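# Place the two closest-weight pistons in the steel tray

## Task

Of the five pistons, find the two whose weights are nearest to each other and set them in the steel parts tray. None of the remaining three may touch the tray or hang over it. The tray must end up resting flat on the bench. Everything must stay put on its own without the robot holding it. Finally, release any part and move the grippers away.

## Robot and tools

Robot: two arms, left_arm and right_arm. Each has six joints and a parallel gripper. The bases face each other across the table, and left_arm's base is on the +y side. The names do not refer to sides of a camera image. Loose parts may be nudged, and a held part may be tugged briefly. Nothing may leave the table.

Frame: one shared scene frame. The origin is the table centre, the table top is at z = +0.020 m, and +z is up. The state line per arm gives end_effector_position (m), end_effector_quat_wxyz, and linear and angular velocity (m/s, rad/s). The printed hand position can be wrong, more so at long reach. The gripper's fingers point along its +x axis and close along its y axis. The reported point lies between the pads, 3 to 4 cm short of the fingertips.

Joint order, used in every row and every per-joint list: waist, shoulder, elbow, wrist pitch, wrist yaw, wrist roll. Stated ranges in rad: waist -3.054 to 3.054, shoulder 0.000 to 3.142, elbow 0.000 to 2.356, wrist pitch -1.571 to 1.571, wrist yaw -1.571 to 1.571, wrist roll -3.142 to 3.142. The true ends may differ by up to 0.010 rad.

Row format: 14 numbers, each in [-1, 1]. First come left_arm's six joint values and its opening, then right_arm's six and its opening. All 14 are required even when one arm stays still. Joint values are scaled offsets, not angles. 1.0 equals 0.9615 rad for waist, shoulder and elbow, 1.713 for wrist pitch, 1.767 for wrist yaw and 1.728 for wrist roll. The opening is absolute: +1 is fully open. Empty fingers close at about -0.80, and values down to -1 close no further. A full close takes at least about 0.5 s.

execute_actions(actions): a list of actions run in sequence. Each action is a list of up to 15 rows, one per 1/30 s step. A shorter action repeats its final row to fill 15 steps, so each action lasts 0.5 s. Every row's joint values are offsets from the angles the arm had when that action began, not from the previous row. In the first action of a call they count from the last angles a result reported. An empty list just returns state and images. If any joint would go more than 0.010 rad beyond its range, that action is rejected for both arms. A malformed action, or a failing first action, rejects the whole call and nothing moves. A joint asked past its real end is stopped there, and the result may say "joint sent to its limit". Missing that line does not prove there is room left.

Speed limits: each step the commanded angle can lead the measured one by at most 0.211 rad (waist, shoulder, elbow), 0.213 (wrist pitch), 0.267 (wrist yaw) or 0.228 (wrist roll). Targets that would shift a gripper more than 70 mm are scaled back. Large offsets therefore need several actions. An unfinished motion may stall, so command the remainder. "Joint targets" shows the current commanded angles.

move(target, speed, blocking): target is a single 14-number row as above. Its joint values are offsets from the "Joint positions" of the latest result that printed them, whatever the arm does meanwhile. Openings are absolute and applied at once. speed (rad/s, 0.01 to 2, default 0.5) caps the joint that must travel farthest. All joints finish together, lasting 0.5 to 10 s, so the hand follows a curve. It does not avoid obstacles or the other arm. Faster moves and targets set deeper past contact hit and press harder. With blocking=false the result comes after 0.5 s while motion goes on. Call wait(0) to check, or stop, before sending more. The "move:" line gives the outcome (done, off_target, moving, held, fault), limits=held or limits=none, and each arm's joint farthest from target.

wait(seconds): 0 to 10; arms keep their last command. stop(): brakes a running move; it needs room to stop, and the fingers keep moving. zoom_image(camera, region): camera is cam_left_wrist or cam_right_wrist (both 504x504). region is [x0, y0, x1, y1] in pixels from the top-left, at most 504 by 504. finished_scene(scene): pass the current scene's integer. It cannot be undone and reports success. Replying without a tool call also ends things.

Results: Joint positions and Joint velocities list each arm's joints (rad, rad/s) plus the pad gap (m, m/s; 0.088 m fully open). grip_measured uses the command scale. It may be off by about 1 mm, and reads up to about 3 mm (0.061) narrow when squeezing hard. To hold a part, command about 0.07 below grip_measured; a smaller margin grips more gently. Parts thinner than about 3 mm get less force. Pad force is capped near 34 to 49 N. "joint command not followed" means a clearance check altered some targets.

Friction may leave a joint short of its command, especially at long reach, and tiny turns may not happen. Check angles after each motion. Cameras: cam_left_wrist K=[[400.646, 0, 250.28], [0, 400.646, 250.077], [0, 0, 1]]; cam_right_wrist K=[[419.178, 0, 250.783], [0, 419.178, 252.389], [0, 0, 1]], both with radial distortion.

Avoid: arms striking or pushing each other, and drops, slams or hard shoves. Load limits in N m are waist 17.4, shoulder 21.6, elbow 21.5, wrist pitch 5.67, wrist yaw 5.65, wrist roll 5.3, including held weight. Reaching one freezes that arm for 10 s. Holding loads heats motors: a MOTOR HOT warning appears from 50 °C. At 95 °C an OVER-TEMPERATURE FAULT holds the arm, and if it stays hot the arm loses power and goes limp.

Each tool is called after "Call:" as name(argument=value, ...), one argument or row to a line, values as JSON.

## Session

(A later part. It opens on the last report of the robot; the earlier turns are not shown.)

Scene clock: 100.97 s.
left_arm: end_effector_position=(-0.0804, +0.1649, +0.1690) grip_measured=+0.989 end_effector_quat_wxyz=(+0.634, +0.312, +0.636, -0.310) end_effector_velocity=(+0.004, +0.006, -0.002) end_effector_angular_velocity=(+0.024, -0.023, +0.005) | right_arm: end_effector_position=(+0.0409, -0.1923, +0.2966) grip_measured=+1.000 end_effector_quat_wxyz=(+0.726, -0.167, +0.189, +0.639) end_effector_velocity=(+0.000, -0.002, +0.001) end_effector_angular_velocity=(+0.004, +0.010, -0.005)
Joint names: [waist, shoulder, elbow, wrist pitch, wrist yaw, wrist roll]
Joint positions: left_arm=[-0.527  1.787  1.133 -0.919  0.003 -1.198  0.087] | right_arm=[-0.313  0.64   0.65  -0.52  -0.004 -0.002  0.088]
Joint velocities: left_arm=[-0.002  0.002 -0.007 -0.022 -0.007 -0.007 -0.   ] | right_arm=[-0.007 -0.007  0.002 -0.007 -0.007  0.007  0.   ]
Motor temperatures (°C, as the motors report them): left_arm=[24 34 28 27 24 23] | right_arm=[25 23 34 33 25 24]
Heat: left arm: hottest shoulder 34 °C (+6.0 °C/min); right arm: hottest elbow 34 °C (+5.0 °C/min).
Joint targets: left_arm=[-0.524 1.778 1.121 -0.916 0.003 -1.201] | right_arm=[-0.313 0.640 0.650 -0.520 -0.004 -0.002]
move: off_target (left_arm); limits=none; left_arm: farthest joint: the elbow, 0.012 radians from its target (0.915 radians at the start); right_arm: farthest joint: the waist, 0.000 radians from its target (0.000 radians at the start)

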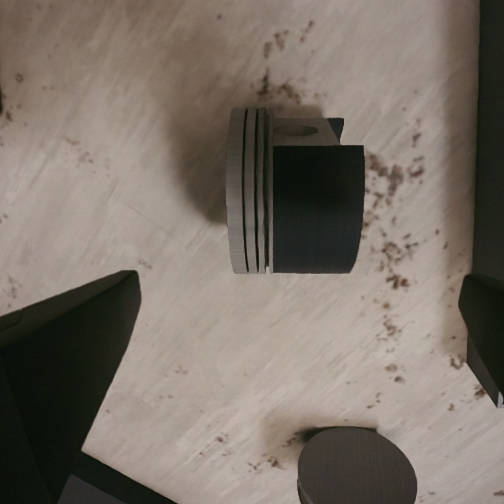

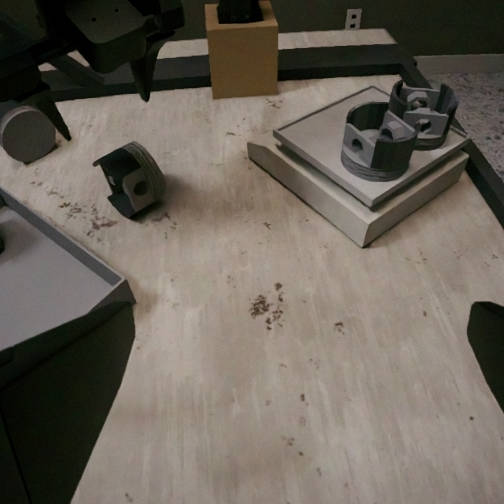

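Call:
move(
  target=[0.043,0.14,-0.109,0.132,0,0.024,0.8,0,0,0,0,0,0,1],
  speed=0.35,
)

Call:
execute_actions(
  actions=[
    [[0,0,0,0,0,0,0.6,0,0,0,0,0,0,1],[0,0,0,0,0,0,0.5,0,0,0,0,0,0,1],[0,0,0,0,0,0,0.4,0,0,0,0,0,0,1],[0,0,0,0,0,0,0.33,0,0,0,0,0,0,1],[0,0,0,0,0,0,0.28,0,0,0,0,0,0,1],[0,0,0,0,0,0,0.24,0,0,0,0,0,0,1],[0,0,0,0,0,0,0.2,0,0,0,0,0,0,1],[0,0,0,0,0,0,0.16,0,0,0,0,0,0,1],[0,0,0,0,0,0,0.12,0,0,0,0,0,0,1],[0,0,0,0,0,0,0.07,0,0,0,0,0,0,1]],
  ],
)

Scene clock: 102.83 s.
left_arm: end_effector_position=(-0.0725, +0.1547, +0.1120) grip_measured=+0.803 end_effector_quat_wxyz=(+0.634, +0.310, +0.636, -0.311) end_effector_velocity=(+0.001, +0.002, +0.000) end_effector_angular_velocity=(+0.003, -0.010, +0.005) | right_arm: end_effector_position=(+0.0409, -0.1923, +0.2966) grip_measured=+1.000 end_effector_quat_wxyz=(+0.726, -0.167, +0.189, +0.639) end_effector_velocity=(-0.004, -0.001, -0.002) end_effector_angular_velocity=(-0.005, +0.018, +0.018)
Joint names: [waist, shoulder, elbow, wrist pitch, wrist yaw, wrist roll]
Joint positions: left_arm=[-0.489  1.913  1.039 -0.696  0.003 -1.159  0.078] | right_arm=[-0.313  0.64   0.65  -0.52  -0.004 -0.002  0.088]
Joint velocities: left_arm=[-0.002 -0.002 -0.002 -0.007 -0.007 -0.007 -0.   ] | right_arm=[ 0.002 -0.002 -0.002 -0.007 -0.022  0.007  0.   ]
Motor temperatures (°C, as the motors report them): left_arm=[24 33 28 27 24 23] | right_arm=[25 23 34 33 25 24]
Heat: left arm: hottest shoulder 33 °C (+5.0 °C/min); right arm: hottest elbow 34 °C (+4.0 °C/min).
Joint targets: left_arm=[-0.486 1.922 1.028 -0.693 0.003 -1.156] | right_arm=[-0.313 0.640 0.650 -0.520 -0.004 -0.002]
move: off_target (left_arm); limits=none; left_arm: farthest joint: the elbow, 0.011 radians from its target (0.104 radians at the start); right_arm: farthest joint: the waist, 0.000 radians from its target (0.000 radians at the start)

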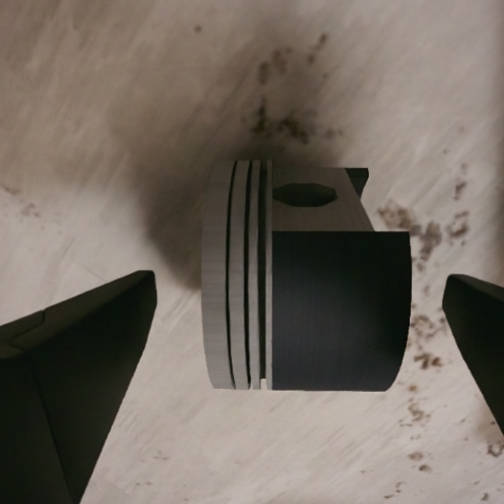

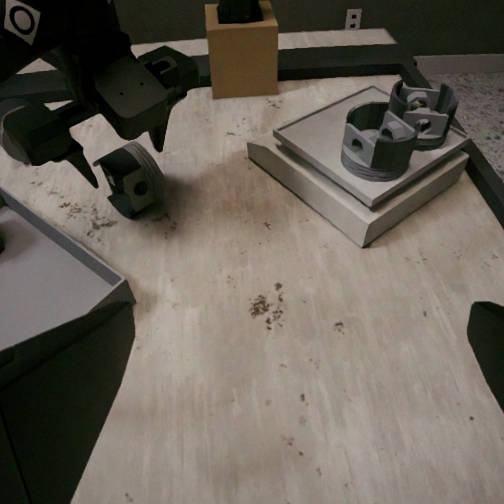

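Scene clock: 103.33 s.
left_arm: end_effector_position=(-0.0725, +0.1548, +0.1120) grip_measured=+0.156 end_effector_quat_wxyz=(+0.634, +0.311, +0.636, -0.311) end_effector_velocity=(+0.002, +0.001, +0.000) end_effector_angular_velocity=(-0.004, -0.023, -0.015) | right_arm: end_effector_position=(+0.0409, -0.1923, +0.2966) grip_measured=+1.000 end_effector_quat_wxyz=(+0.726, -0.167, +0.189, +0.639) end_effector_velocity=(+0.001, +0.001, -0.000) end_effector_angular_velocity=(+0.002, -0.003, +0.003)
Joint names: [waist, shoulder, elbow, wrist pitch, wrist yaw, wrist roll]
Joint positions: left_arm=[-0.489  1.913  1.039 -0.697  0.003 -1.159  0.047] | right_arm=[-0.313  0.64   0.65  -0.52  -0.004 -0.002  0.088]
Joint velocities: left_arm=[-0.007 -0.002 -0.002 -0.007 -0.022  0.007 -0.   ] | right_arm=[-0.007  0.002 -0.002  0.007 -0.007 -0.007  0.   ]
Motor temperatures (°C, as the motors report them): left_arm=[24 33 28 27 24 23] | right_arm=[25 23 34 33 25 24]
Heat: left arm: hottest shoulder 33 °C (+5.0 °C/min); right arm: hottest elbow 34 °C (+4.0 °C/min).
Joint targets: left_arm=[-0.489 1.913 1.039 -0.696 0.003 -1.159] | right_arm=[-0.313 0.640 0.650 -0.520 -0.004 -0.002]

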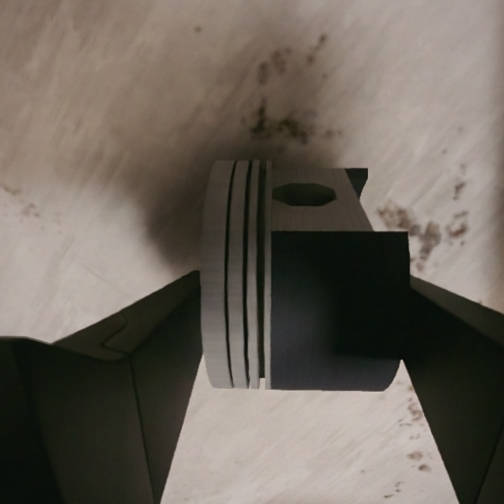

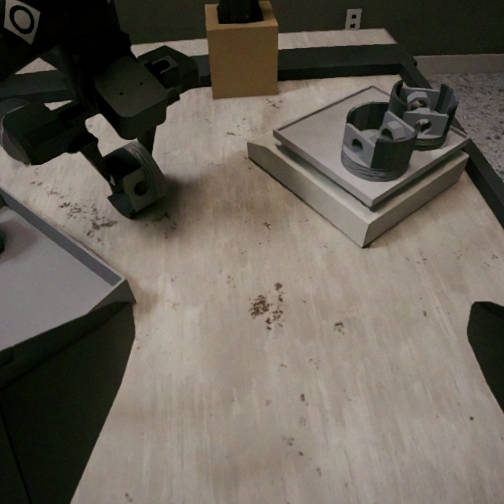

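Call:
move(
  target=[0.745,-0.433,0.04,-0.2516,0,0.487,0.07,0,0,0,0,0,0,1],
  speed=0.7,
)

Scene clock: 106.20 s.
left_arm: end_effector_position=(+0.1298, +0.1842, +0.2242) grip_measured=+0.156 end_effector_quat_wxyz=(+0.614, +0.349, +0.616, -0.350) end_effector_velocity=(-0.003, +0.005, +0.001) end_effector_angular_velocity=(+0.015, +0.011, -0.010) | right_arm: end_effector_position=(+0.0409, -0.1923, +0.2966) grip_measured=+1.000 end_effector_quat_wxyz=(+0.726, -0.167, +0.189, +0.639) end_effector_velocity=(+0.002, -0.001, -0.002) end_effector_angular_velocity=(-0.009, -0.009, -0.005)
Joint names: [waist, shoulder, elbow, wrist pitch, wrist yaw, wrist roll]
Joint positions: left_arm=[ 0.225  1.508  1.061 -1.124  0.003 -0.321  0.047] | right_arm=[-0.313  0.64   0.65  -0.52  -0.004 -0.002  0.088]
Joint velocities: left_arm=[-0.002 -0.007 -0.002 -0.022  0.007  0.007  0.   ] | right_arm=[-0.002 -0.002 -0.002 -0.007  0.007 -0.007  0.   ]
Motor temperatures (°C, as the motors report them): left_arm=[24 33 28 27 24 23] | right_arm=[25 23 34 33 25 24]
Heat: left arm: hottest shoulder 33 °C (+5.0 °C/min); right arm: hottest elbow 34 °C (+4.0 °C/min).
Joint targets: left_arm=[0.228 1.496 1.077 -1.127 0.003 -0.318] | right_arm=[-0.313 0.640 0.650 -0.520 -0.004 -0.002]
move: off_target (left_arm); limits=none; left_arm: farthest joint: the elbow, 0.017 radians from its target (0.039 radians at the start); right_arm: farthest joint: the waist, 0.000 radians from its target (0.000 radians at the start)

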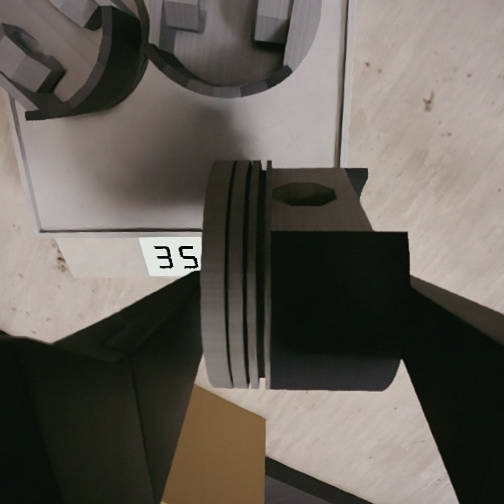

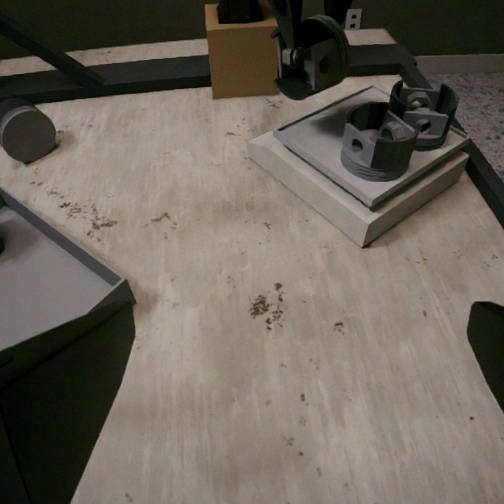

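Call:
move(
  target=[0.028,0.0856,-0.1637,0.1337,0,0.014,0.07,0,0,0,0,0,0,1],
  speed=0.2,
)

Scene clock: 108.30 s.
left_arm: end_effector_position=(+0.1361, +0.1829, +0.1724) grip_measured=+0.156 end_effector_quat_wxyz=(+0.614, +0.348, +0.616, -0.349) end_effector_velocity=(-0.001, +0.002, +0.000) end_effector_angular_velocity=(+0.009, -0.005, -0.000) | right_arm: end_effector_position=(+0.0409, -0.1923, +0.2966) grip_measured=+1.000 end_effector_quat_wxyz=(+0.726, -0.167, +0.189, +0.639) end_effector_velocity=(-0.003, -0.001, -0.004) end_effector_angular_velocity=(-0.012, +0.006, +0.020)
Joint names: [waist, shoulder, elbow, wrist pitch, wrist yaw, wrist roll]
Joint positions: left_arm=[ 0.248  1.583  0.917 -0.906  0.003 -0.301  0.047] | right_arm=[-0.313  0.64   0.65  -0.52  -0.004 -0.002  0.088]
Joint velocities: left_arm=[-0.007 -0.002 -0.002 -0.007 -0.007 -0.007 -0.   ] | right_arm=[-0.002 -0.002 -0.007 -0.007 -0.022 -0.007  0.   ]
Motor temperatures (°C, as the motors report them): left_arm=[24 33 28 27 24 23] | right_arm=[25 23 34 33 25 24]
Heat: left arm: hottest shoulder 33 °C (+5.0 °C/min); right arm: hottest elbow 34 °C (+4.0 °C/min).
Joint targets: left_arm=[0.252 1.590 0.903 -0.895 0.003 -0.297] | right_arm=[-0.313 0.640 0.650 -0.520 -0.004 -0.002]
move: off_target (left_arm); limits=none; left_arm: farthest joint: the elbow, 0.014 radians from its target (0.157 radians at the start); right_arm: farthest joint: the waist, 0.000 radians from its target (0.000 radians at the start)

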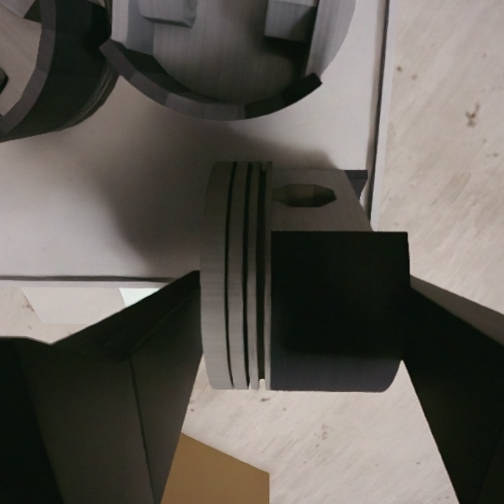

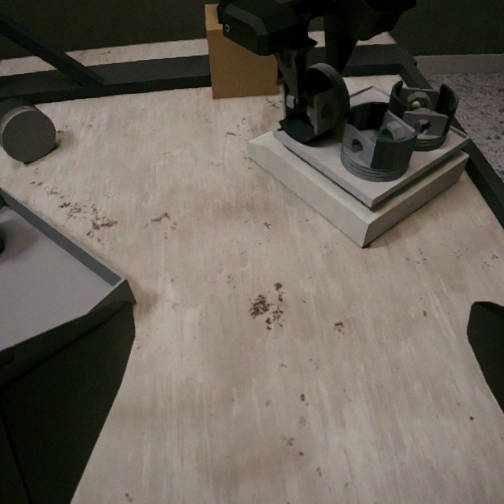

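Call:
execute_actions(
  actions=[
    [[0,0,0,0,0,0,0.15,0,0,0,0,0,0,1],[0,0,0,0,0,0,0.25,0,0,0,0,0,0,1],[0,0,0,0,0,0,0.4,0,0,0,0,0,0,1],[0,0,0,0,0,0,0.6,0,0,0,0,0,0,1],[0,0,0,0,0,0,0.8,0,0,0,0,0,0,1]],
  ],
)

Call:
move(
  target=[0.03,-0.09,0.19,-0.15,0,0,1,0,0,0,0,0,0,1],
  speed=0.5,
)

Scene clock: 109.63 s.
left_arm: end_effector_position=(+0.1361, +0.1826, +0.1724) grip_measured=+0.779 end_effector_quat_wxyz=(+0.614, +0.348, +0.616, -0.350) end_effector_velocity=(+0.002, +0.003, -0.000) end_effector_angular_velocity=(+0.012, -0.020, +0.005) | right_arm: end_effector_position=(+0.0409, -0.1923, +0.2966) grip_measured=+1.000 end_effector_quat_wxyz=(+0.726, -0.167, +0.189, +0.639) end_effector_velocity=(-0.001, -0.001, -0.002) end_effector_angular_velocity=(-0.008, -0.002, +0.008)
Joint names: [waist, shoulder, elbow, wrist pitch, wrist yaw, wrist roll]
Joint positions: left_arm=[ 0.248  1.583  0.917 -0.905  0.004 -0.301  0.077] | right_arm=[-0.313  0.64   0.65  -0.52  -0.004 -0.002  0.088]
Joint velocities: left_arm=[-0.002 -0.002 -0.002 -0.007 -0.022 -0.007  0.009] | right_arm=[-0.002 -0.002 -0.002 -0.007 -0.007 -0.007  0.   ]
Motor temperatures (°C, as the motors report them): left_arm=[24 33 28 27 24 23] | right_arm=[25 23 34 33 25 24]
Heat: left arm: hottest shoulder 33 °C (+5.1 °C/min); right arm: hottest elbow 34 °C (+4.1 °C/min).
Joint targets: left_arm=[0.248 1.583 0.917 -0.906 0.003 -0.301] | right_arm=[-0.313 0.640 0.650 -0.520 -0.004 -0.002]

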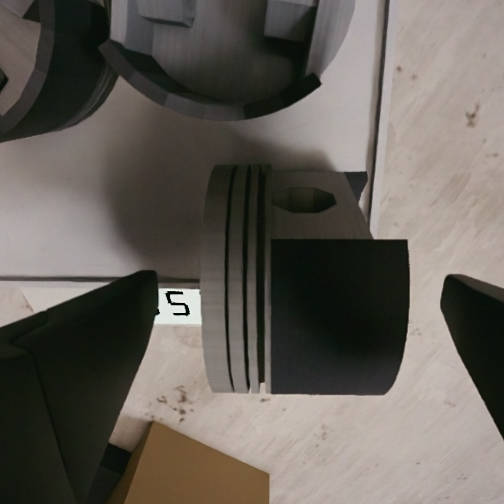

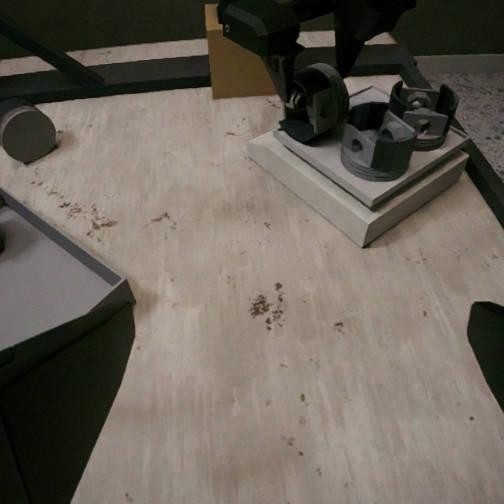

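Scene clock: 110.77 s.
left_arm: end_effector_position=(+0.1415, +0.1875, +0.2319) grip_measured=+0.989 end_effector_quat_wxyz=(+0.618, +0.341, +0.622, -0.341) end_effector_velocity=(-0.004, +0.004, -0.000) end_effector_angular_velocity=(+0.019, +0.013, +0.015) | right_arm: end_effector_position=(+0.0409, -0.1923, +0.2966) grip_measured=+1.000 end_effector_quat_wxyz=(+0.726, -0.167, +0.189, +0.639) end_effector_velocity=(-0.001, -0.001, -0.002) end_effector_angular_velocity=(-0.009, -0.015, +0.015)
Joint names: [waist, shoulder, elbow, wrist pitch, wrist yaw, wrist roll]
Joint positions: left_arm=[ 0.274  1.503  1.087 -1.159  0.004 -0.301  0.087] | right_arm=[-0.313  0.64   0.65  -0.52  -0.004 -0.002  0.088]
Joint velocities: left_arm=[-0.007 -0.002 -0.002 -0.022  0.007 -0.022 -0.   ] | right_arm=[-0.002 -0.002 -0.002 -0.007 -0.007 -0.022  0.   ]
Motor temperatures (°C, as the motors report them): left_arm=[24 33 28 27 24 23] | right_arm=[25 23 34 33 25 24]
Heat: left arm: hottest shoulder 33 °C (+5.1 °C/min); right arm: hottest elbow 34 °C (+4.0 °C/min).
Joint targets: left_arm=[0.277 1.496 1.100 -1.162 0.004 -0.301] | right_arm=[-0.313 0.640 0.650 -0.520 -0.004 -0.002]
move: off_target (left_arm); limits=none; left_arm: farthest joint: the elbow, 0.013 radians from its target (0.183 radians at the start); right_arm: farthest joint: the waist, 0.000 radians from its target (0.000 radians at the start)

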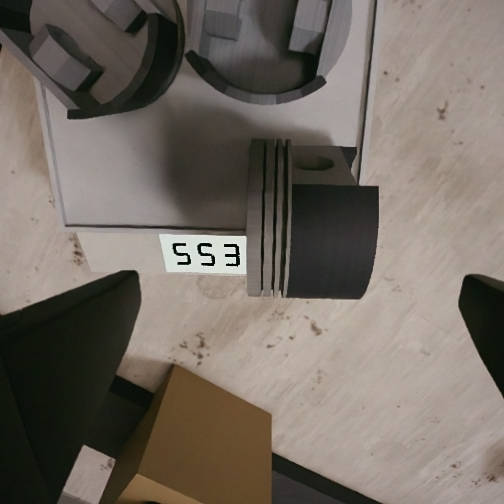

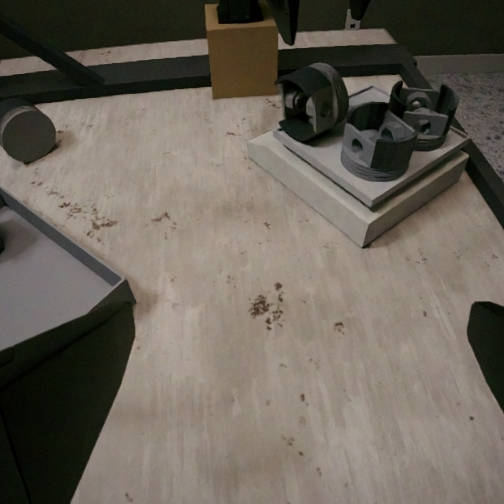

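Call:
move(
  target=[0.347,0.322,0.177,0.089,0,0.87,1,0,0,0,0,0,0,1],
  speed=1.2,
)

Scene clock: 113.50 s.
left_arm: end_effector_position=(+0.2563, +0.1625, +0.1903) grip_measured=+0.989 end_effector_quat_wxyz=(+0.330, +0.625, +0.328, -0.627) end_effector_velocity=(-0.002, +0.007, -0.003) end_effector_angular_velocity=(+0.030, +0.012, -0.005) | right_arm: end_effector_position=(+0.0409, -0.1923, +0.2966) grip_measured=+1.000 end_effector_quat_wxyz=(+0.726, -0.167, +0.189, +0.639) end_effector_velocity=(+0.002, -0.001, -0.002) end_effector_angular_velocity=(-0.007, +0.004, -0.012)
Joint names: [waist, shoulder, elbow, wrist pitch, wrist yaw, wrist roll]
Joint positions: left_arm=[ 0.605  1.804  1.244 -1.009  0.004  1.199  0.087] | right_arm=[-0.313  0.64   0.65  -0.52  -0.004 -0.002  0.088]
Joint velocities: left_arm=[ 0.002  0.002 -0.007 -0.022 -0.007  0.007 -0.   ] | right_arm=[-0.002 -0.002 -0.002 -0.007  0.007  0.007  0.   ]
Motor temperatures (°C, as the motors report them): left_arm=[24 33 28 27 24 23] | right_arm=[25 23 34 33 25 24]
Heat: left arm: hottest shoulder 33 °C (+5.1 °C/min); right arm: hottest elbow 34 °C (+3.0 °C/min).
Joint targets: left_arm=[0.608 1.813 1.257 -1.006 0.004 1.203] | right_arm=[-0.313 0.640 0.650 -0.520 -0.004 -0.002]
move: off_target (left_arm); limits=none; left_arm: farthest joint: the elbow, 0.013 radians from its target (0.170 radians at the start); right_arm: farthest joint: the waist, 0.000 radians from its target (0.000 radians at the start)

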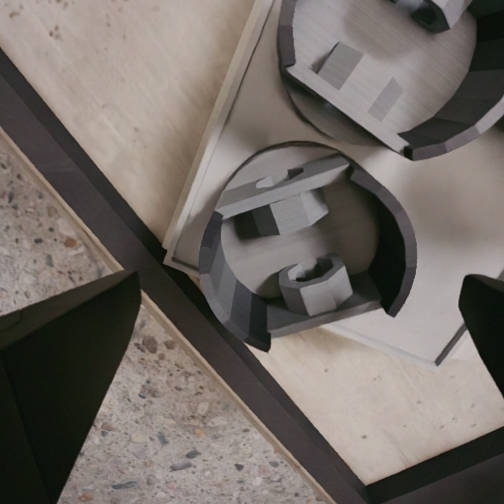

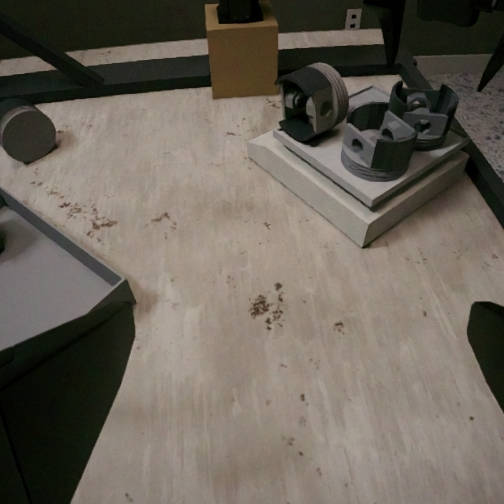

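Call:
move(
  target=[-0.015,0.1025,-0.152,0.133,0,0,1,0,0,0,0,0,0,1],
  speed=0.3,
)

Call:
execute_actions(
  actions=[
    [[0,0,0,0,0,0,0.8,0,0,0,0,0,0,1],[0,0,0,0,0,0,0.7,0,0,0,0,0,0,1],[0,0,0,0,0,0,0.65,0,0,0,0,0,0,1],[0,0,0,0,0,0,0.6,0,0,0,0,0,0,1],[0,0,0,0,0,0,0.56,0,0,0,0,0,0,1],[0,0,0,0,0,0,0.53,0,0,0,0,0,0,1]],
  ],
)

Scene clock: 116.37 s.
left_arm: end_effector_position=(+0.2528, +0.1611, +0.1324) grip_measured=+0.989 end_effector_quat_wxyz=(+0.326, +0.627, +0.324, -0.629) end_effector_velocity=(-0.000, +0.001, -0.001) end_effector_angular_velocity=(+0.002, -0.007, +0.020) | right_arm: end_effector_position=(+0.0409, -0.1923, +0.2966) grip_measured=+1.000 end_effector_quat_wxyz=(+0.726, -0.167, +0.189, +0.639) end_effector_velocity=(-0.001, -0.003, -0.005) end_effector_angular_velocity=(-0.022, +0.000, +0.008)
Joint names: [waist, shoulder, elbow, wrist pitch, wrist yaw, wrist roll]
Joint positions: left_arm=[ 0.593  1.894  1.11  -0.784  0.004  1.199  0.087] | right_arm=[-0.313  0.64   0.65  -0.52  -0.004 -0.002  0.088]
Joint velocities: left_arm=[-0.002 -0.002 -0.007  0.007 -0.007 -0.022 -0.   ] | right_arm=[-0.002 -0.002 -0.002 -0.022 -0.007 -0.007  0.   ]
Motor temperatures (°C, as the motors report them): left_arm=[24 32 28 27 24 23] | right_arm=[25 23 34 33 25 24]
Heat: left arm: hottest shoulder 32 °C (+4.0 °C/min); right arm: hottest elbow 34 °C (+3.0 °C/min).
Joint targets: left_arm=[0.590 1.903 1.098 -0.781 0.004 1.199] | right_arm=[-0.313 0.640 0.650 -0.520 -0.004 -0.002]
move: off_target (left_arm); limits=none; left_arm: farthest joint: the elbow, 0.012 radians from its target (0.147 radians at the start); right_arm: farthest joint: the waist, 0.000 radians from its target (0.000 radians at the start)

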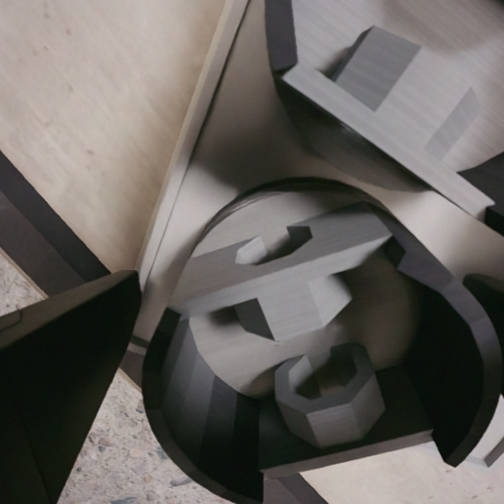

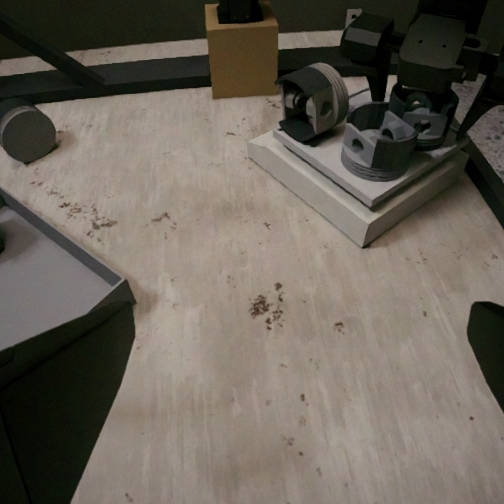

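Scene clock: 116.87 s.
left_arm: end_effector_position=(+0.2523, +0.1616, +0.1324) grip_measured=+0.621 end_effector_quat_wxyz=(+0.325, +0.626, +0.325, -0.630) end_effector_velocity=(-0.002, +0.003, -0.001) end_effector_angular_velocity=(+0.014, +0.001, -0.010) | right_arm: end_effector_position=(+0.0409, -0.1923, +0.2966) grip_measured=+1.000 end_effector_quat_wxyz=(+0.726, -0.167, +0.189, +0.639) end_effector_velocity=(-0.003, +0.001, -0.000) end_effector_angular_velocity=(+0.003, +0.004, +0.020)
Joint names: [waist, shoulder, elbow, wrist pitch, wrist yaw, wrist roll]
Joint positions: left_arm=[ 0.593  1.894  1.11  -0.787  0.005  1.199  0.069] | right_arm=[-0.313  0.64   0.65  -0.52  -0.004 -0.002  0.088]
Joint velocities: left_arm=[-0.002 -0.002 -0.007 -0.007 -0.007  0.007 -0.   ] | right_arm=[-0.002  0.002 -0.002  0.007 -0.022 -0.007  0.   ]
Motor temperatures (°C, as the motors report them): left_arm=[24 32 28 27 24 23] | right_arm=[25 23 34 33 25 24]
Heat: left arm: hottest shoulder 32 °C (+4.0 °C/min); right arm: hottest elbow 34 °C (+3.0 °C/min).
Joint targets: left_arm=[0.593 1.894 1.110 -0.785 0.004 1.199] | right_arm=[-0.313 0.640 0.650 -0.520 -0.004 -0.002]

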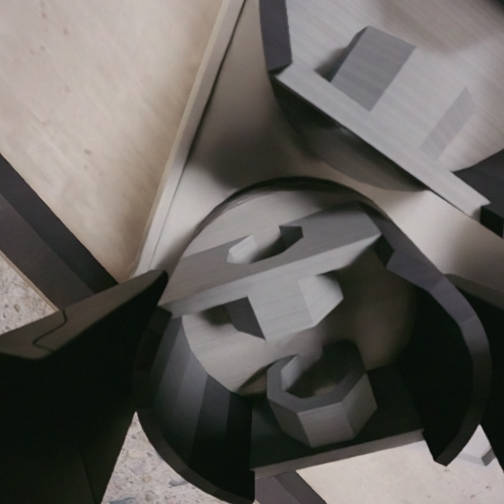

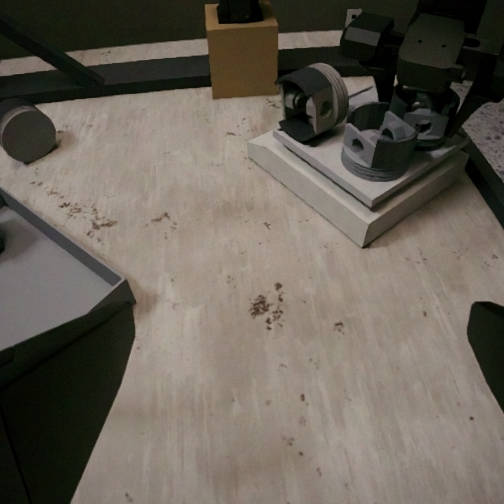

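Call:
move(
  target=[0,-0.101,0.3075,-0.215,0,0,0.53,0,0,0,0,0,0,1],
  speed=0.5,
)

Call:
move(
  target=[-0.65,0.2,0.25,-0.03,0,0.07,0.53,0,0,0,0,0,0,1],
  speed=0.7,
)

Scene clock: 119.13 s.
left_arm: end_effector_position=(+0.2581, +0.1529, +0.2241) grip_measured=+0.621 end_effector_quat_wxyz=(+0.325, +0.626, +0.325, -0.630) end_effector_velocity=(-0.002, +0.005, -0.001) end_effector_angular_velocity=(+0.035, -0.004, -0.000) | right_arm: end_effector_position=(+0.0409, -0.1923, +0.2966) grip_measured=+1.000 end_effector_quat_wxyz=(+0.726, -0.167, +0.189, +0.639) end_effector_velocity=(-0.001, -0.001, -0.002) end_effector_angular_velocity=(-0.006, +0.011, +0.000)
Joint names: [waist, shoulder, elbow, wrist pitch, wrist yaw, wrist roll]
Joint positions: left_arm=[ 0.593  1.808  1.388 -1.153  0.005  1.199  0.069] | right_arm=[-0.313  0.64   0.65  -0.52  -0.004 -0.002  0.088]
Joint velocities: left_arm=[-0.007  0.002 -0.002 -0.022 -0.022 -0.007  0.   ] | right_arm=[-0.002 -0.002 -0.002 -0.007 -0.007  0.007  0.   ]
Motor temperatures (°C, as the motors report them): left_arm=[24 33 29 27 24 23] | right_arm=[25 23 34 33 25 24]
Heat: left arm: hottest shoulder 33 °C (+4.0 °C/min); right arm: hottest elbow 34 °C (+3.0 °C/min).
Joint targets: left_arm=[0.593 1.797 1.405 -1.156 0.005 1.199] | right_arm=[-0.313 0.640 0.650 -0.520 -0.004 -0.002]
move: off_target (left_arm); limits=none; left_arm: farthest joint: the elbow, 0.017 radians from its target (0.296 radians at the start); right_arm: farthest joint: the waist, 0.000 radians from its target (0.000 radians at the start)

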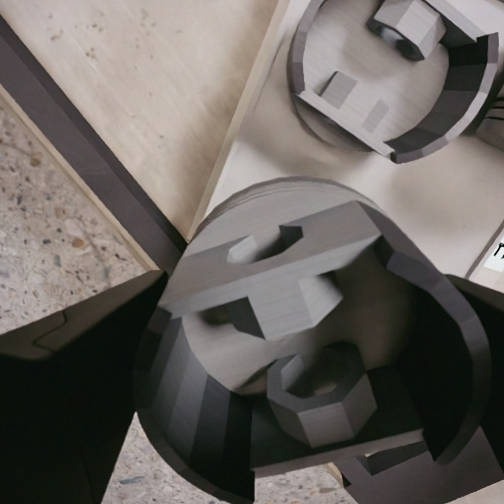

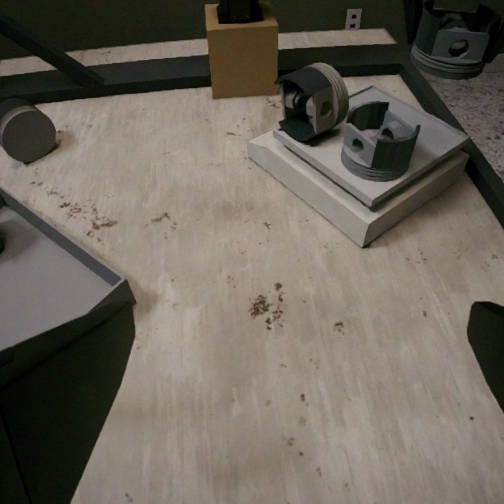

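Scene clock: 120.60 s.
left_arm: end_effector_position=(+0.0605, +0.0536, +0.2173) grip_measured=+0.621 end_effector_quat_wxyz=(+0.070, +0.702, +0.080, -0.705) end_effector_velocity=(-0.001, +0.005, +0.000) end_effector_angular_velocity=(+0.022, -0.009, +0.015) | right_arm: end_effector_position=(+0.0409, -0.1923, +0.2966) grip_measured=+1.000 end_effector_quat_wxyz=(+0.726, -0.167, +0.189, +0.639) end_effector_velocity=(-0.001, -0.001, -0.002) end_effector_angular_velocity=(-0.008, -0.002, +0.008)
Joint names: [waist, shoulder, elbow, wrist pitch, wrist yaw, wrist roll]
Joint positions: left_arm=[-0.032  1.995  1.611 -1.201  0.006  1.317  0.069] | right_arm=[-0.313  0.64   0.65  -0.52  -0.004 -0.002  0.088]
Joint velocities: left_arm=[-0.007 -0.002 -0.002 -0.022 -0.007 -0.022  0.   ] | right_arm=[-0.002 -0.002 -0.002 -0.007 -0.007 -0.007  0.   ]
Motor temperatures (°C, as the motors report them): left_arm=[24 33 29 27 24 23] | right_arm=[25 23 34 33 25 24]
Heat: left arm: hottest shoulder 33 °C (+4.1 °C/min); right arm: hottest elbow 34 °C (+3.0 °C/min).
Joint targets: left_arm=[-0.032 2.000 1.629 -1.204 0.005 1.320] | right_arm=[-0.313 0.640 0.650 -0.520 -0.004 -0.002]
move: off_target (left_arm); limits=none; left_arm: farthest joint: the elbow, 0.017 radians from its target (0.240 radians at the start); right_arm: farthest joint: the waist, 0.000 radians from its target (0.000 radians at the start)

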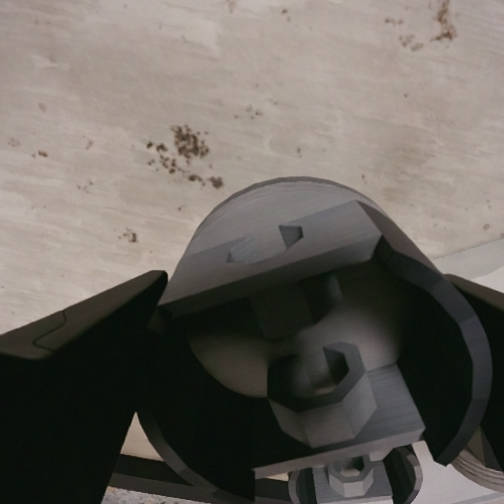

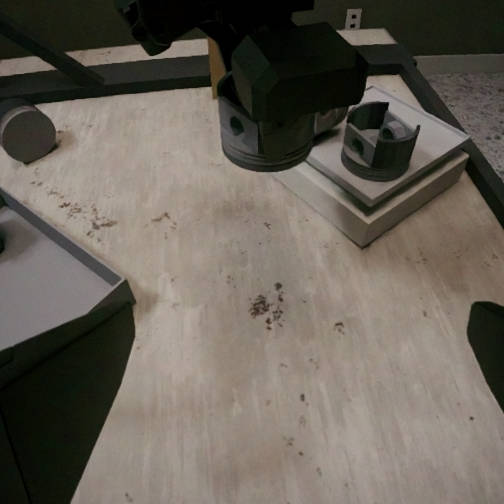

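Call:
move(
  target=[-0.554,0.579,0.655,-0.029,0,0.1,0.53,0,0,0,0,0,0,1],
  speed=0.6,
)

Scene clock: 122.73 s.
left_arm: end_effector_position=(-0.1903, +0.0175, +0.1405) grip_measured=+0.621 end_effector_quat_wxyz=(-0.172, +0.683, -0.171, -0.689) end_effector_velocity=(+0.005, +0.003, +0.001) end_effector_angular_velocity=(+0.007, -0.030, +0.005) | right_arm: end_effector_position=(+0.0409, -0.1923, +0.2966) grip_measured=+1.000 end_effector_quat_wxyz=(+0.726, -0.167, +0.189, +0.639) end_effector_velocity=(+0.000, -0.003, -0.005) end_effector_angular_velocity=(-0.024, -0.013, +0.010)
Joint names: [waist, shoulder, elbow, wrist pitch, wrist yaw, wrist roll]
Joint positions: left_arm=[-0.565  2.545  2.224 -1.248  0.008  1.487  0.069] | right_arm=[-0.313  0.64   0.65  -0.52  -0.004 -0.002  0.088]
Joint velocities: left_arm=[-0.002 -0.002 -0.002 -0.022 -0.022 -0.007 -0.   ] | right_arm=[-0.007 -0.002 -0.002 -0.022 -0.007 -0.022  0.   ]
Motor temperatures (°C, as the motors report them): left_arm=[24 33 29 27 24 23] | right_arm=[25 23 34 34 25 24]
Heat: left arm: hottest shoulder 33 °C (+4.0 °C/min); right arm: hottest elbow 34 °C (+3.0 °C/min).
Joint targets: left_arm=[-0.564 2.552 2.241 -1.251 0.007 1.490] | right_arm=[-0.313 0.640 0.650 -0.520 -0.004 -0.002]
move: off_target (left_arm); limits=none; left_arm: farthest joint: the elbow, 0.017 radians from its target (0.629 radians at the start); right_arm: farthest joint: the waist, 0.000 radians from its target (0.000 radians at the start)

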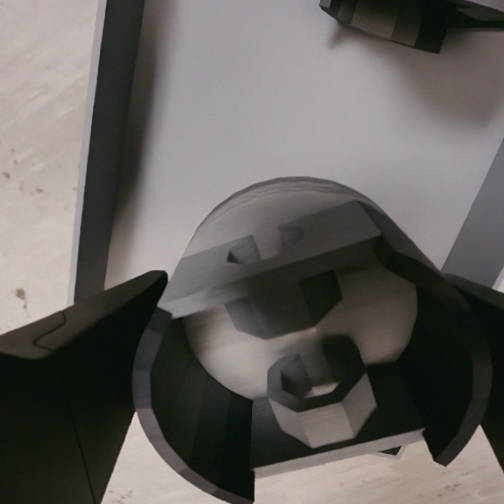

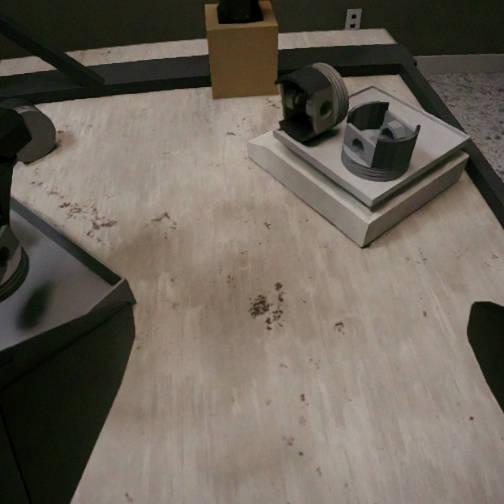

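Call:
move(
  target=[0,0.0686,-0.1435,0.1115,0,0,0.53,0,0,0,0,0,0,1],
  speed=0.18,
)

Scene clock: 124.63 s.
left_arm: end_effector_position=(-0.1904, +0.0174, +0.0804) grip_measured=+0.621 end_effector_quat_wxyz=(-0.172, +0.683, -0.171, -0.689) end_effector_velocity=(+0.001, +0.002, +0.001) end_effector_angular_velocity=(+0.002, -0.010, +0.005) | right_arm: end_effector_position=(+0.0409, -0.1923, +0.2966) grip_measured=+1.000 end_effector_quat_wxyz=(+0.726, -0.167, +0.189, +0.639) end_effector_velocity=(-0.000, +0.000, +0.001) end_effector_angular_velocity=(+0.007, -0.004, +0.008)
Joint names: [waist, shoulder, elbow, wrist pitch, wrist yaw, wrist roll]
Joint positions: left_arm=[-0.565  2.606  2.096 -1.06   0.008  1.487  0.069] | right_arm=[-0.313  0.64   0.65  -0.52  -0.004 -0.002  0.088]
Joint velocities: left_arm=[-0.002 -0.002 -0.002 -0.007 -0.007 -0.007  0.   ] | right_arm=[-0.002 -0.002 -0.002  0.007 -0.007 -0.007  0.   ]
Motor temperatures (°C, as the motors report them): left_arm=[24 34 29 27 24 23] | right_arm=[25 23 34 34 25 24]
Heat: left arm: hottest shoulder 34 °C (+5.1 °C/min); right arm: hottest elbow 34 °C (+2.0 °C/min).
Joint targets: left_arm=[-0.564 2.611 2.086 -1.057 0.007 1.487] | right_arm=[-0.313 0.640 0.650 -0.520 -0.004 -0.002]
move: done; limits=none; left_arm: farthest joint: the elbow, 0.010 radians from its target (0.138 radians at the start); right_arm: farthest joint: the waist, 0.000 radians from its target (0.000 radians at the start)

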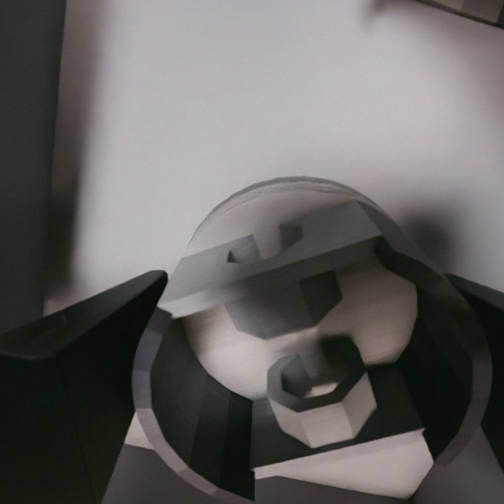

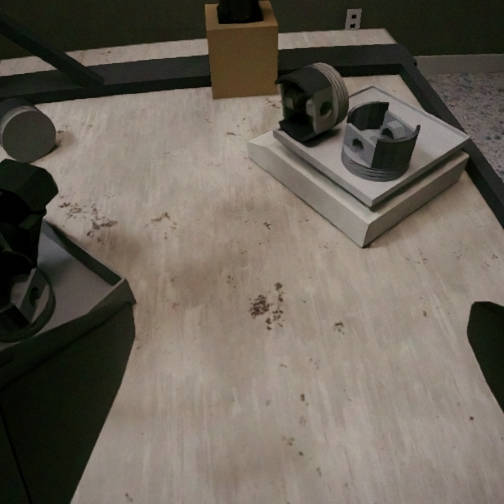

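Call:
move(
  target=[0,0.015,0,0.006,0,0,0.53,0,0,0,0,0,0,1],
  speed=0.05,
)

Scene clock: 125.50 s.
left_arm: end_effector_position=(-0.1905, +0.0173, +0.0795) grip_measured=+0.621 end_effector_quat_wxyz=(-0.172, +0.683, -0.171, -0.689) end_effector_velocity=(+0.004, +0.006, -0.003) end_effector_angular_velocity=(+0.023, -0.023, +0.005) | right_arm: end_effector_position=(+0.0409, -0.1923, +0.2966) grip_measured=+1.000 end_effector_quat_wxyz=(+0.726, -0.167, +0.189, +0.639) end_effector_velocity=(-0.001, -0.001, -0.004) end_effector_angular_velocity=(-0.014, -0.014, +0.015)
Joint names: [waist, shoulder, elbow, wrist pitch, wrist yaw, wrist roll]
Joint positions: left_arm=[-0.565  2.607  2.095 -1.058  0.008  1.487  0.069] | right_arm=[-0.313  0.64   0.65  -0.52  -0.004 -0.002  0.088]
Joint velocities: left_arm=[-0.002  0.002 -0.007 -0.022 -0.007 -0.007 -0.   ] | right_arm=[-0.002 -0.002 -0.007 -0.007 -0.007 -0.022  0.   ]
Motor temperatures (°C, as the motors report them): left_arm=[24 34 29 27 24 23] | right_arm=[25 23 34 34 25 24]
Heat: left arm: hottest shoulder 34 °C (+4.1 °C/min); right arm: hottest elbow 34 °C (+2.0 °C/min).
Joint targets: left_arm=[-0.565 2.620 2.096 -1.049 0.008 1.487] | right_arm=[-0.313 0.640 0.650 -0.520 -0.004 -0.002]
move: off_target (left_arm); limits=none; left_arm: farthest joint: the shoulder, 0.013 radians from its target (0.015 radians at the start); right_arm: farthest joint: the waist, 0.000 radians from its target (0.000 radians at the start)

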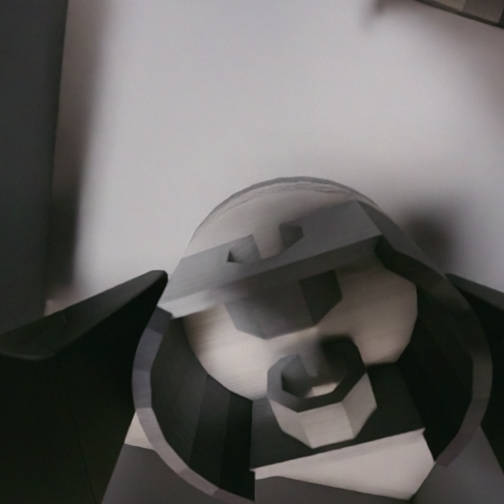

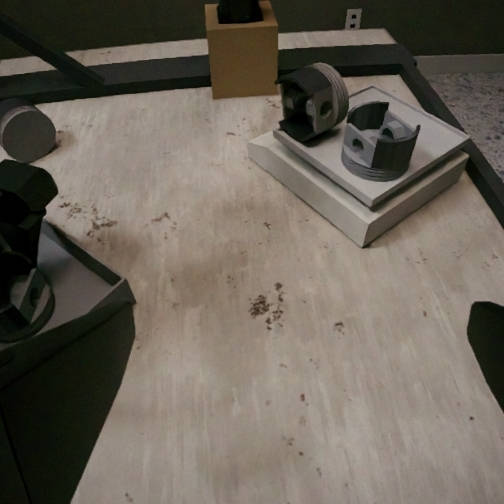

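Call:
execute_actions(
  actions=[
    [[0,0,0,0,0,0,0.6,0,0,0,0,0,0,1],[0,0,0,0,0,0,0.7,0,0,0,0,0,0,1],[0,0,0,0,0,0,0.8,0,0,0,0,0,0,1],[0,0,0,0,0,0,1,0,0,0,0,0,0,1]],
  ],
)

Call:
move(
  target=[0,-0.075,0.145,-0.112,0,0,1,0,0,0,0,0,0,1],
  speed=0.4,
)

Call:
move(
  target=[0,-0.9,-0.6,0.1,0,-0.85,1,0,0,0,0,0,0,1],
  speed=1.2,
)

Scene clock: 126.90 s.
left_arm: end_effector_position=(-0.1905, +0.0173, +0.0795) grip_measured=+0.980 end_effector_quat_wxyz=(-0.172, +0.683, -0.171, -0.689) end_effector_velocity=(-0.002, +0.001, -0.002) end_effector_angular_velocity=(-0.006, -0.005, +0.015) | right_arm: end_effector_position=(+0.0409, -0.1923, +0.2966) grip_measured=+1.000 end_effector_quat_wxyz=(+0.726, -0.167, +0.189, +0.639) end_effector_velocity=(-0.000, +0.000, +0.001) end_effector_angular_velocity=(+0.005, -0.016, +0.015)
Joint names: [waist, shoulder, elbow, wrist pitch, wrist yaw, wrist roll]
Joint positions: left_arm=[-0.565  2.607  2.095 -1.058  0.008  1.487  0.087] | right_arm=[-0.313  0.64   0.65  -0.52  -0.004 -0.002  0.088]
Joint velocities: left_arm=[-0.007  0.002 -0.002  0.007 -0.007 -0.022  0.004] | right_arm=[-0.002 -0.002 -0.002  0.007 -0.007 -0.022  0.   ]
Motor temperatures (°C, as the motors report them): left_arm=[24 34 29 27 24 23] | right_arm=[25 23 34 34 25 24]
Heat: left arm: hottest shoulder 34 °C (+4.0 °C/min); right arm: hottest elbow 34 °C (+2.0 °C/min).
Joint targets: left_arm=[-0.565 2.607 2.095 -1.058 0.008 1.487] | right_arm=[-0.313 0.640 0.650 -0.520 -0.004 -0.002]

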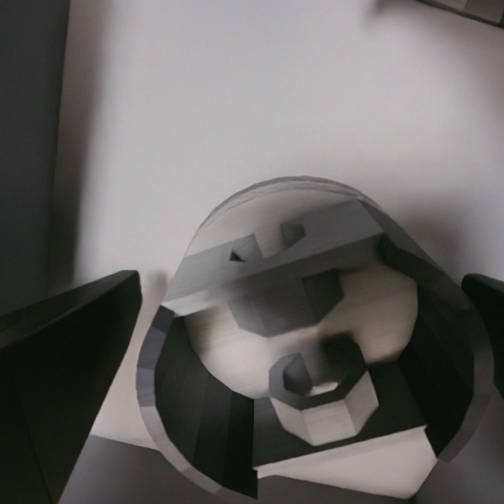

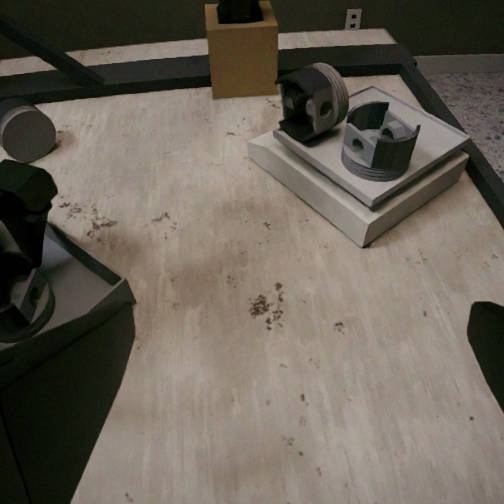

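Scene clock: 127.93 s.
left_arm: end_effector_position=(-0.1908, +0.0168, +0.1424) grip_measured=+0.989 end_effector_quat_wxyz=(-0.170, +0.683, -0.173, -0.689) end_effector_velocity=(+0.004, +0.006, +0.002) end_effector_angular_velocity=(+0.023, -0.023, +0.005) | right_arm: end_effector_position=(+0.0409, -0.1923, +0.2966) grip_measured=+1.000 end_effector_quat_wxyz=(+0.726, -0.167, +0.189, +0.639) end_effector_velocity=(+0.001, -0.003, -0.005) end_effector_angular_velocity=(-0.023, -0.007, -0.005)
Joint names: [waist, shoulder, elbow, wrist pitch, wrist yaw, wrist roll]
Joint positions: left_arm=[-0.565  2.541  2.224 -1.246  0.008  1.487  0.087] | right_arm=[-0.313  0.64   0.65  -0.52  -0.004 -0.002  0.088]
Joint velocities: left_arm=[-0.002 -0.002  0.002 -0.037 -0.007 -0.007 -0.   ] | right_arm=[-0.002 -0.002 -0.002 -0.022  0.007 -0.007  0.   ]
Motor temperatures (°C, as the motors report them): left_arm=[24 35 29 27 24 23] | right_arm=[25 23 34 34 25 24]
Heat: left arm: hottest shoulder 35 °C (+5.0 °C/min); right arm: hottest elbow 34 °C (+2.0 °C/min).
Joint targets: left_arm=[-0.565 2.535 2.235 -1.249 0.008 1.487] | right_arm=[-0.313 0.640 0.650 -0.520 -0.004 -0.002]
move: done; limits=none; left_arm: farthest joint: the elbow, 0.010 radians from its target (0.139 radians at the start); right_arm: farthest joint: the waist, 0.000 radians from its target (0.000 radians at the start)

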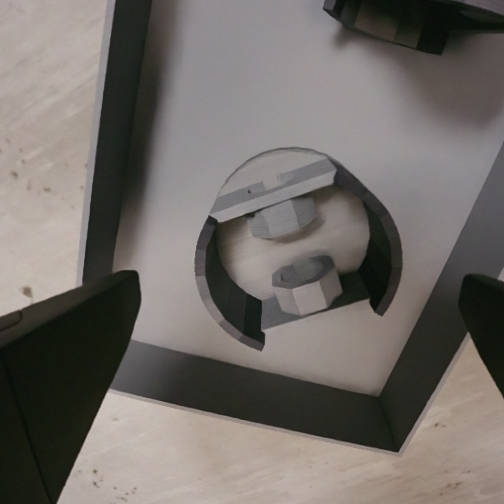

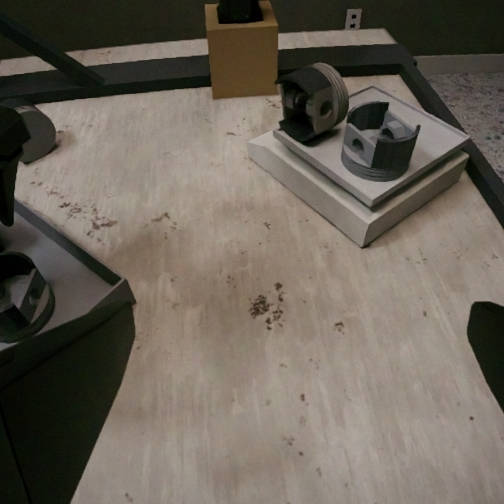

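Scene clock: 129.97 s.
left_arm: end_effector_position=(-0.1387, +0.0973, +0.3523) grip_measured=+0.989 end_effector_quat_wxyz=(+0.399, +0.463, +0.244, -0.752) end_effector_velocity=(+0.003, +0.001, -0.001) end_effector_angular_velocity=(+0.008, -0.001, +0.025) | right_arm: end_effector_position=(+0.0409, -0.1923, +0.2966) grip_measured=+1.000 end_effector_quat_wxyz=(+0.726, -0.167, +0.189, +0.639) end_effector_velocity=(-0.003, -0.001, -0.001) end_effector_angular_velocity=(-0.002, +0.005, +0.020)
Joint names: [waist, shoulder, elbow, wrist pitch, wrist yaw, wrist roll]
Joint positions: left_arm=[-0.565  1.686  1.661 -1.078  0.008  0.021  0.087] | right_arm=[-0.313  0.64   0.65  -0.52  -0.004 -0.002  0.088]
Joint velocities: left_arm=[ 0.002 -0.002 -0.002 -0.007 -0.007 -0.022 -0.   ] | right_arm=[-0.002 -0.007 -0.002 -0.007 -0.022 -0.007  0.   ]
Motor temperatures (°C, as the motors report them): left_arm=[24 36 29 27 24 23] | right_arm=[25 23 35 34 25 24]
Heat: left arm: hottest shoulder 36 °C (+5.0 °C/min); right arm: hottest elbow 35 °C (+3.0 °C/min).
Joint targets: left_arm=[-0.565 1.676 1.648 -1.075 0.008 0.018] | right_arm=[-0.313 0.640 0.650 -0.520 -0.004 -0.002]
move: off_target (left_arm); limits=none; left_arm: farthest joint: the elbow, 0.014 radians from its target (0.577 radians at the start); right_arm: farthest joint: the waist, 0.000 radians from its target (0.000 radians at the start)

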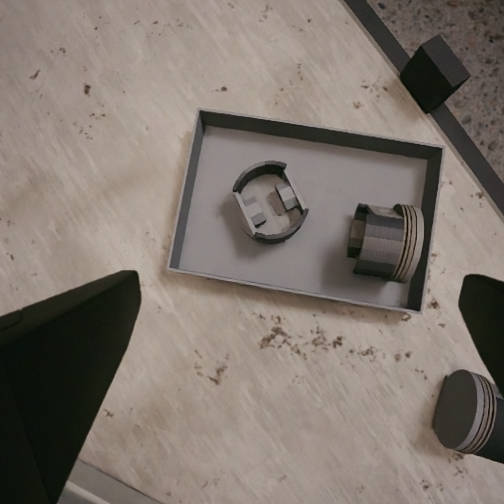

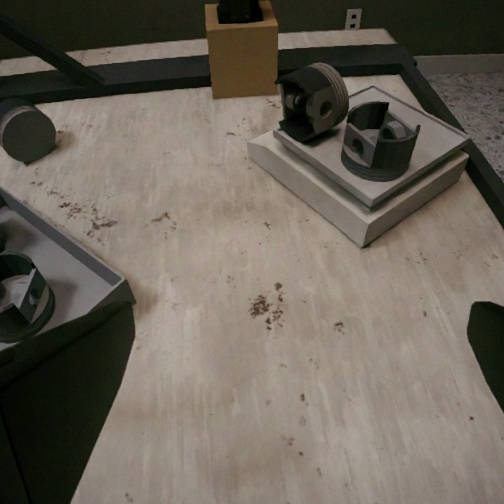

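Call:
finished_scene(
  scene=1,
)

The scene is finished: the task was done.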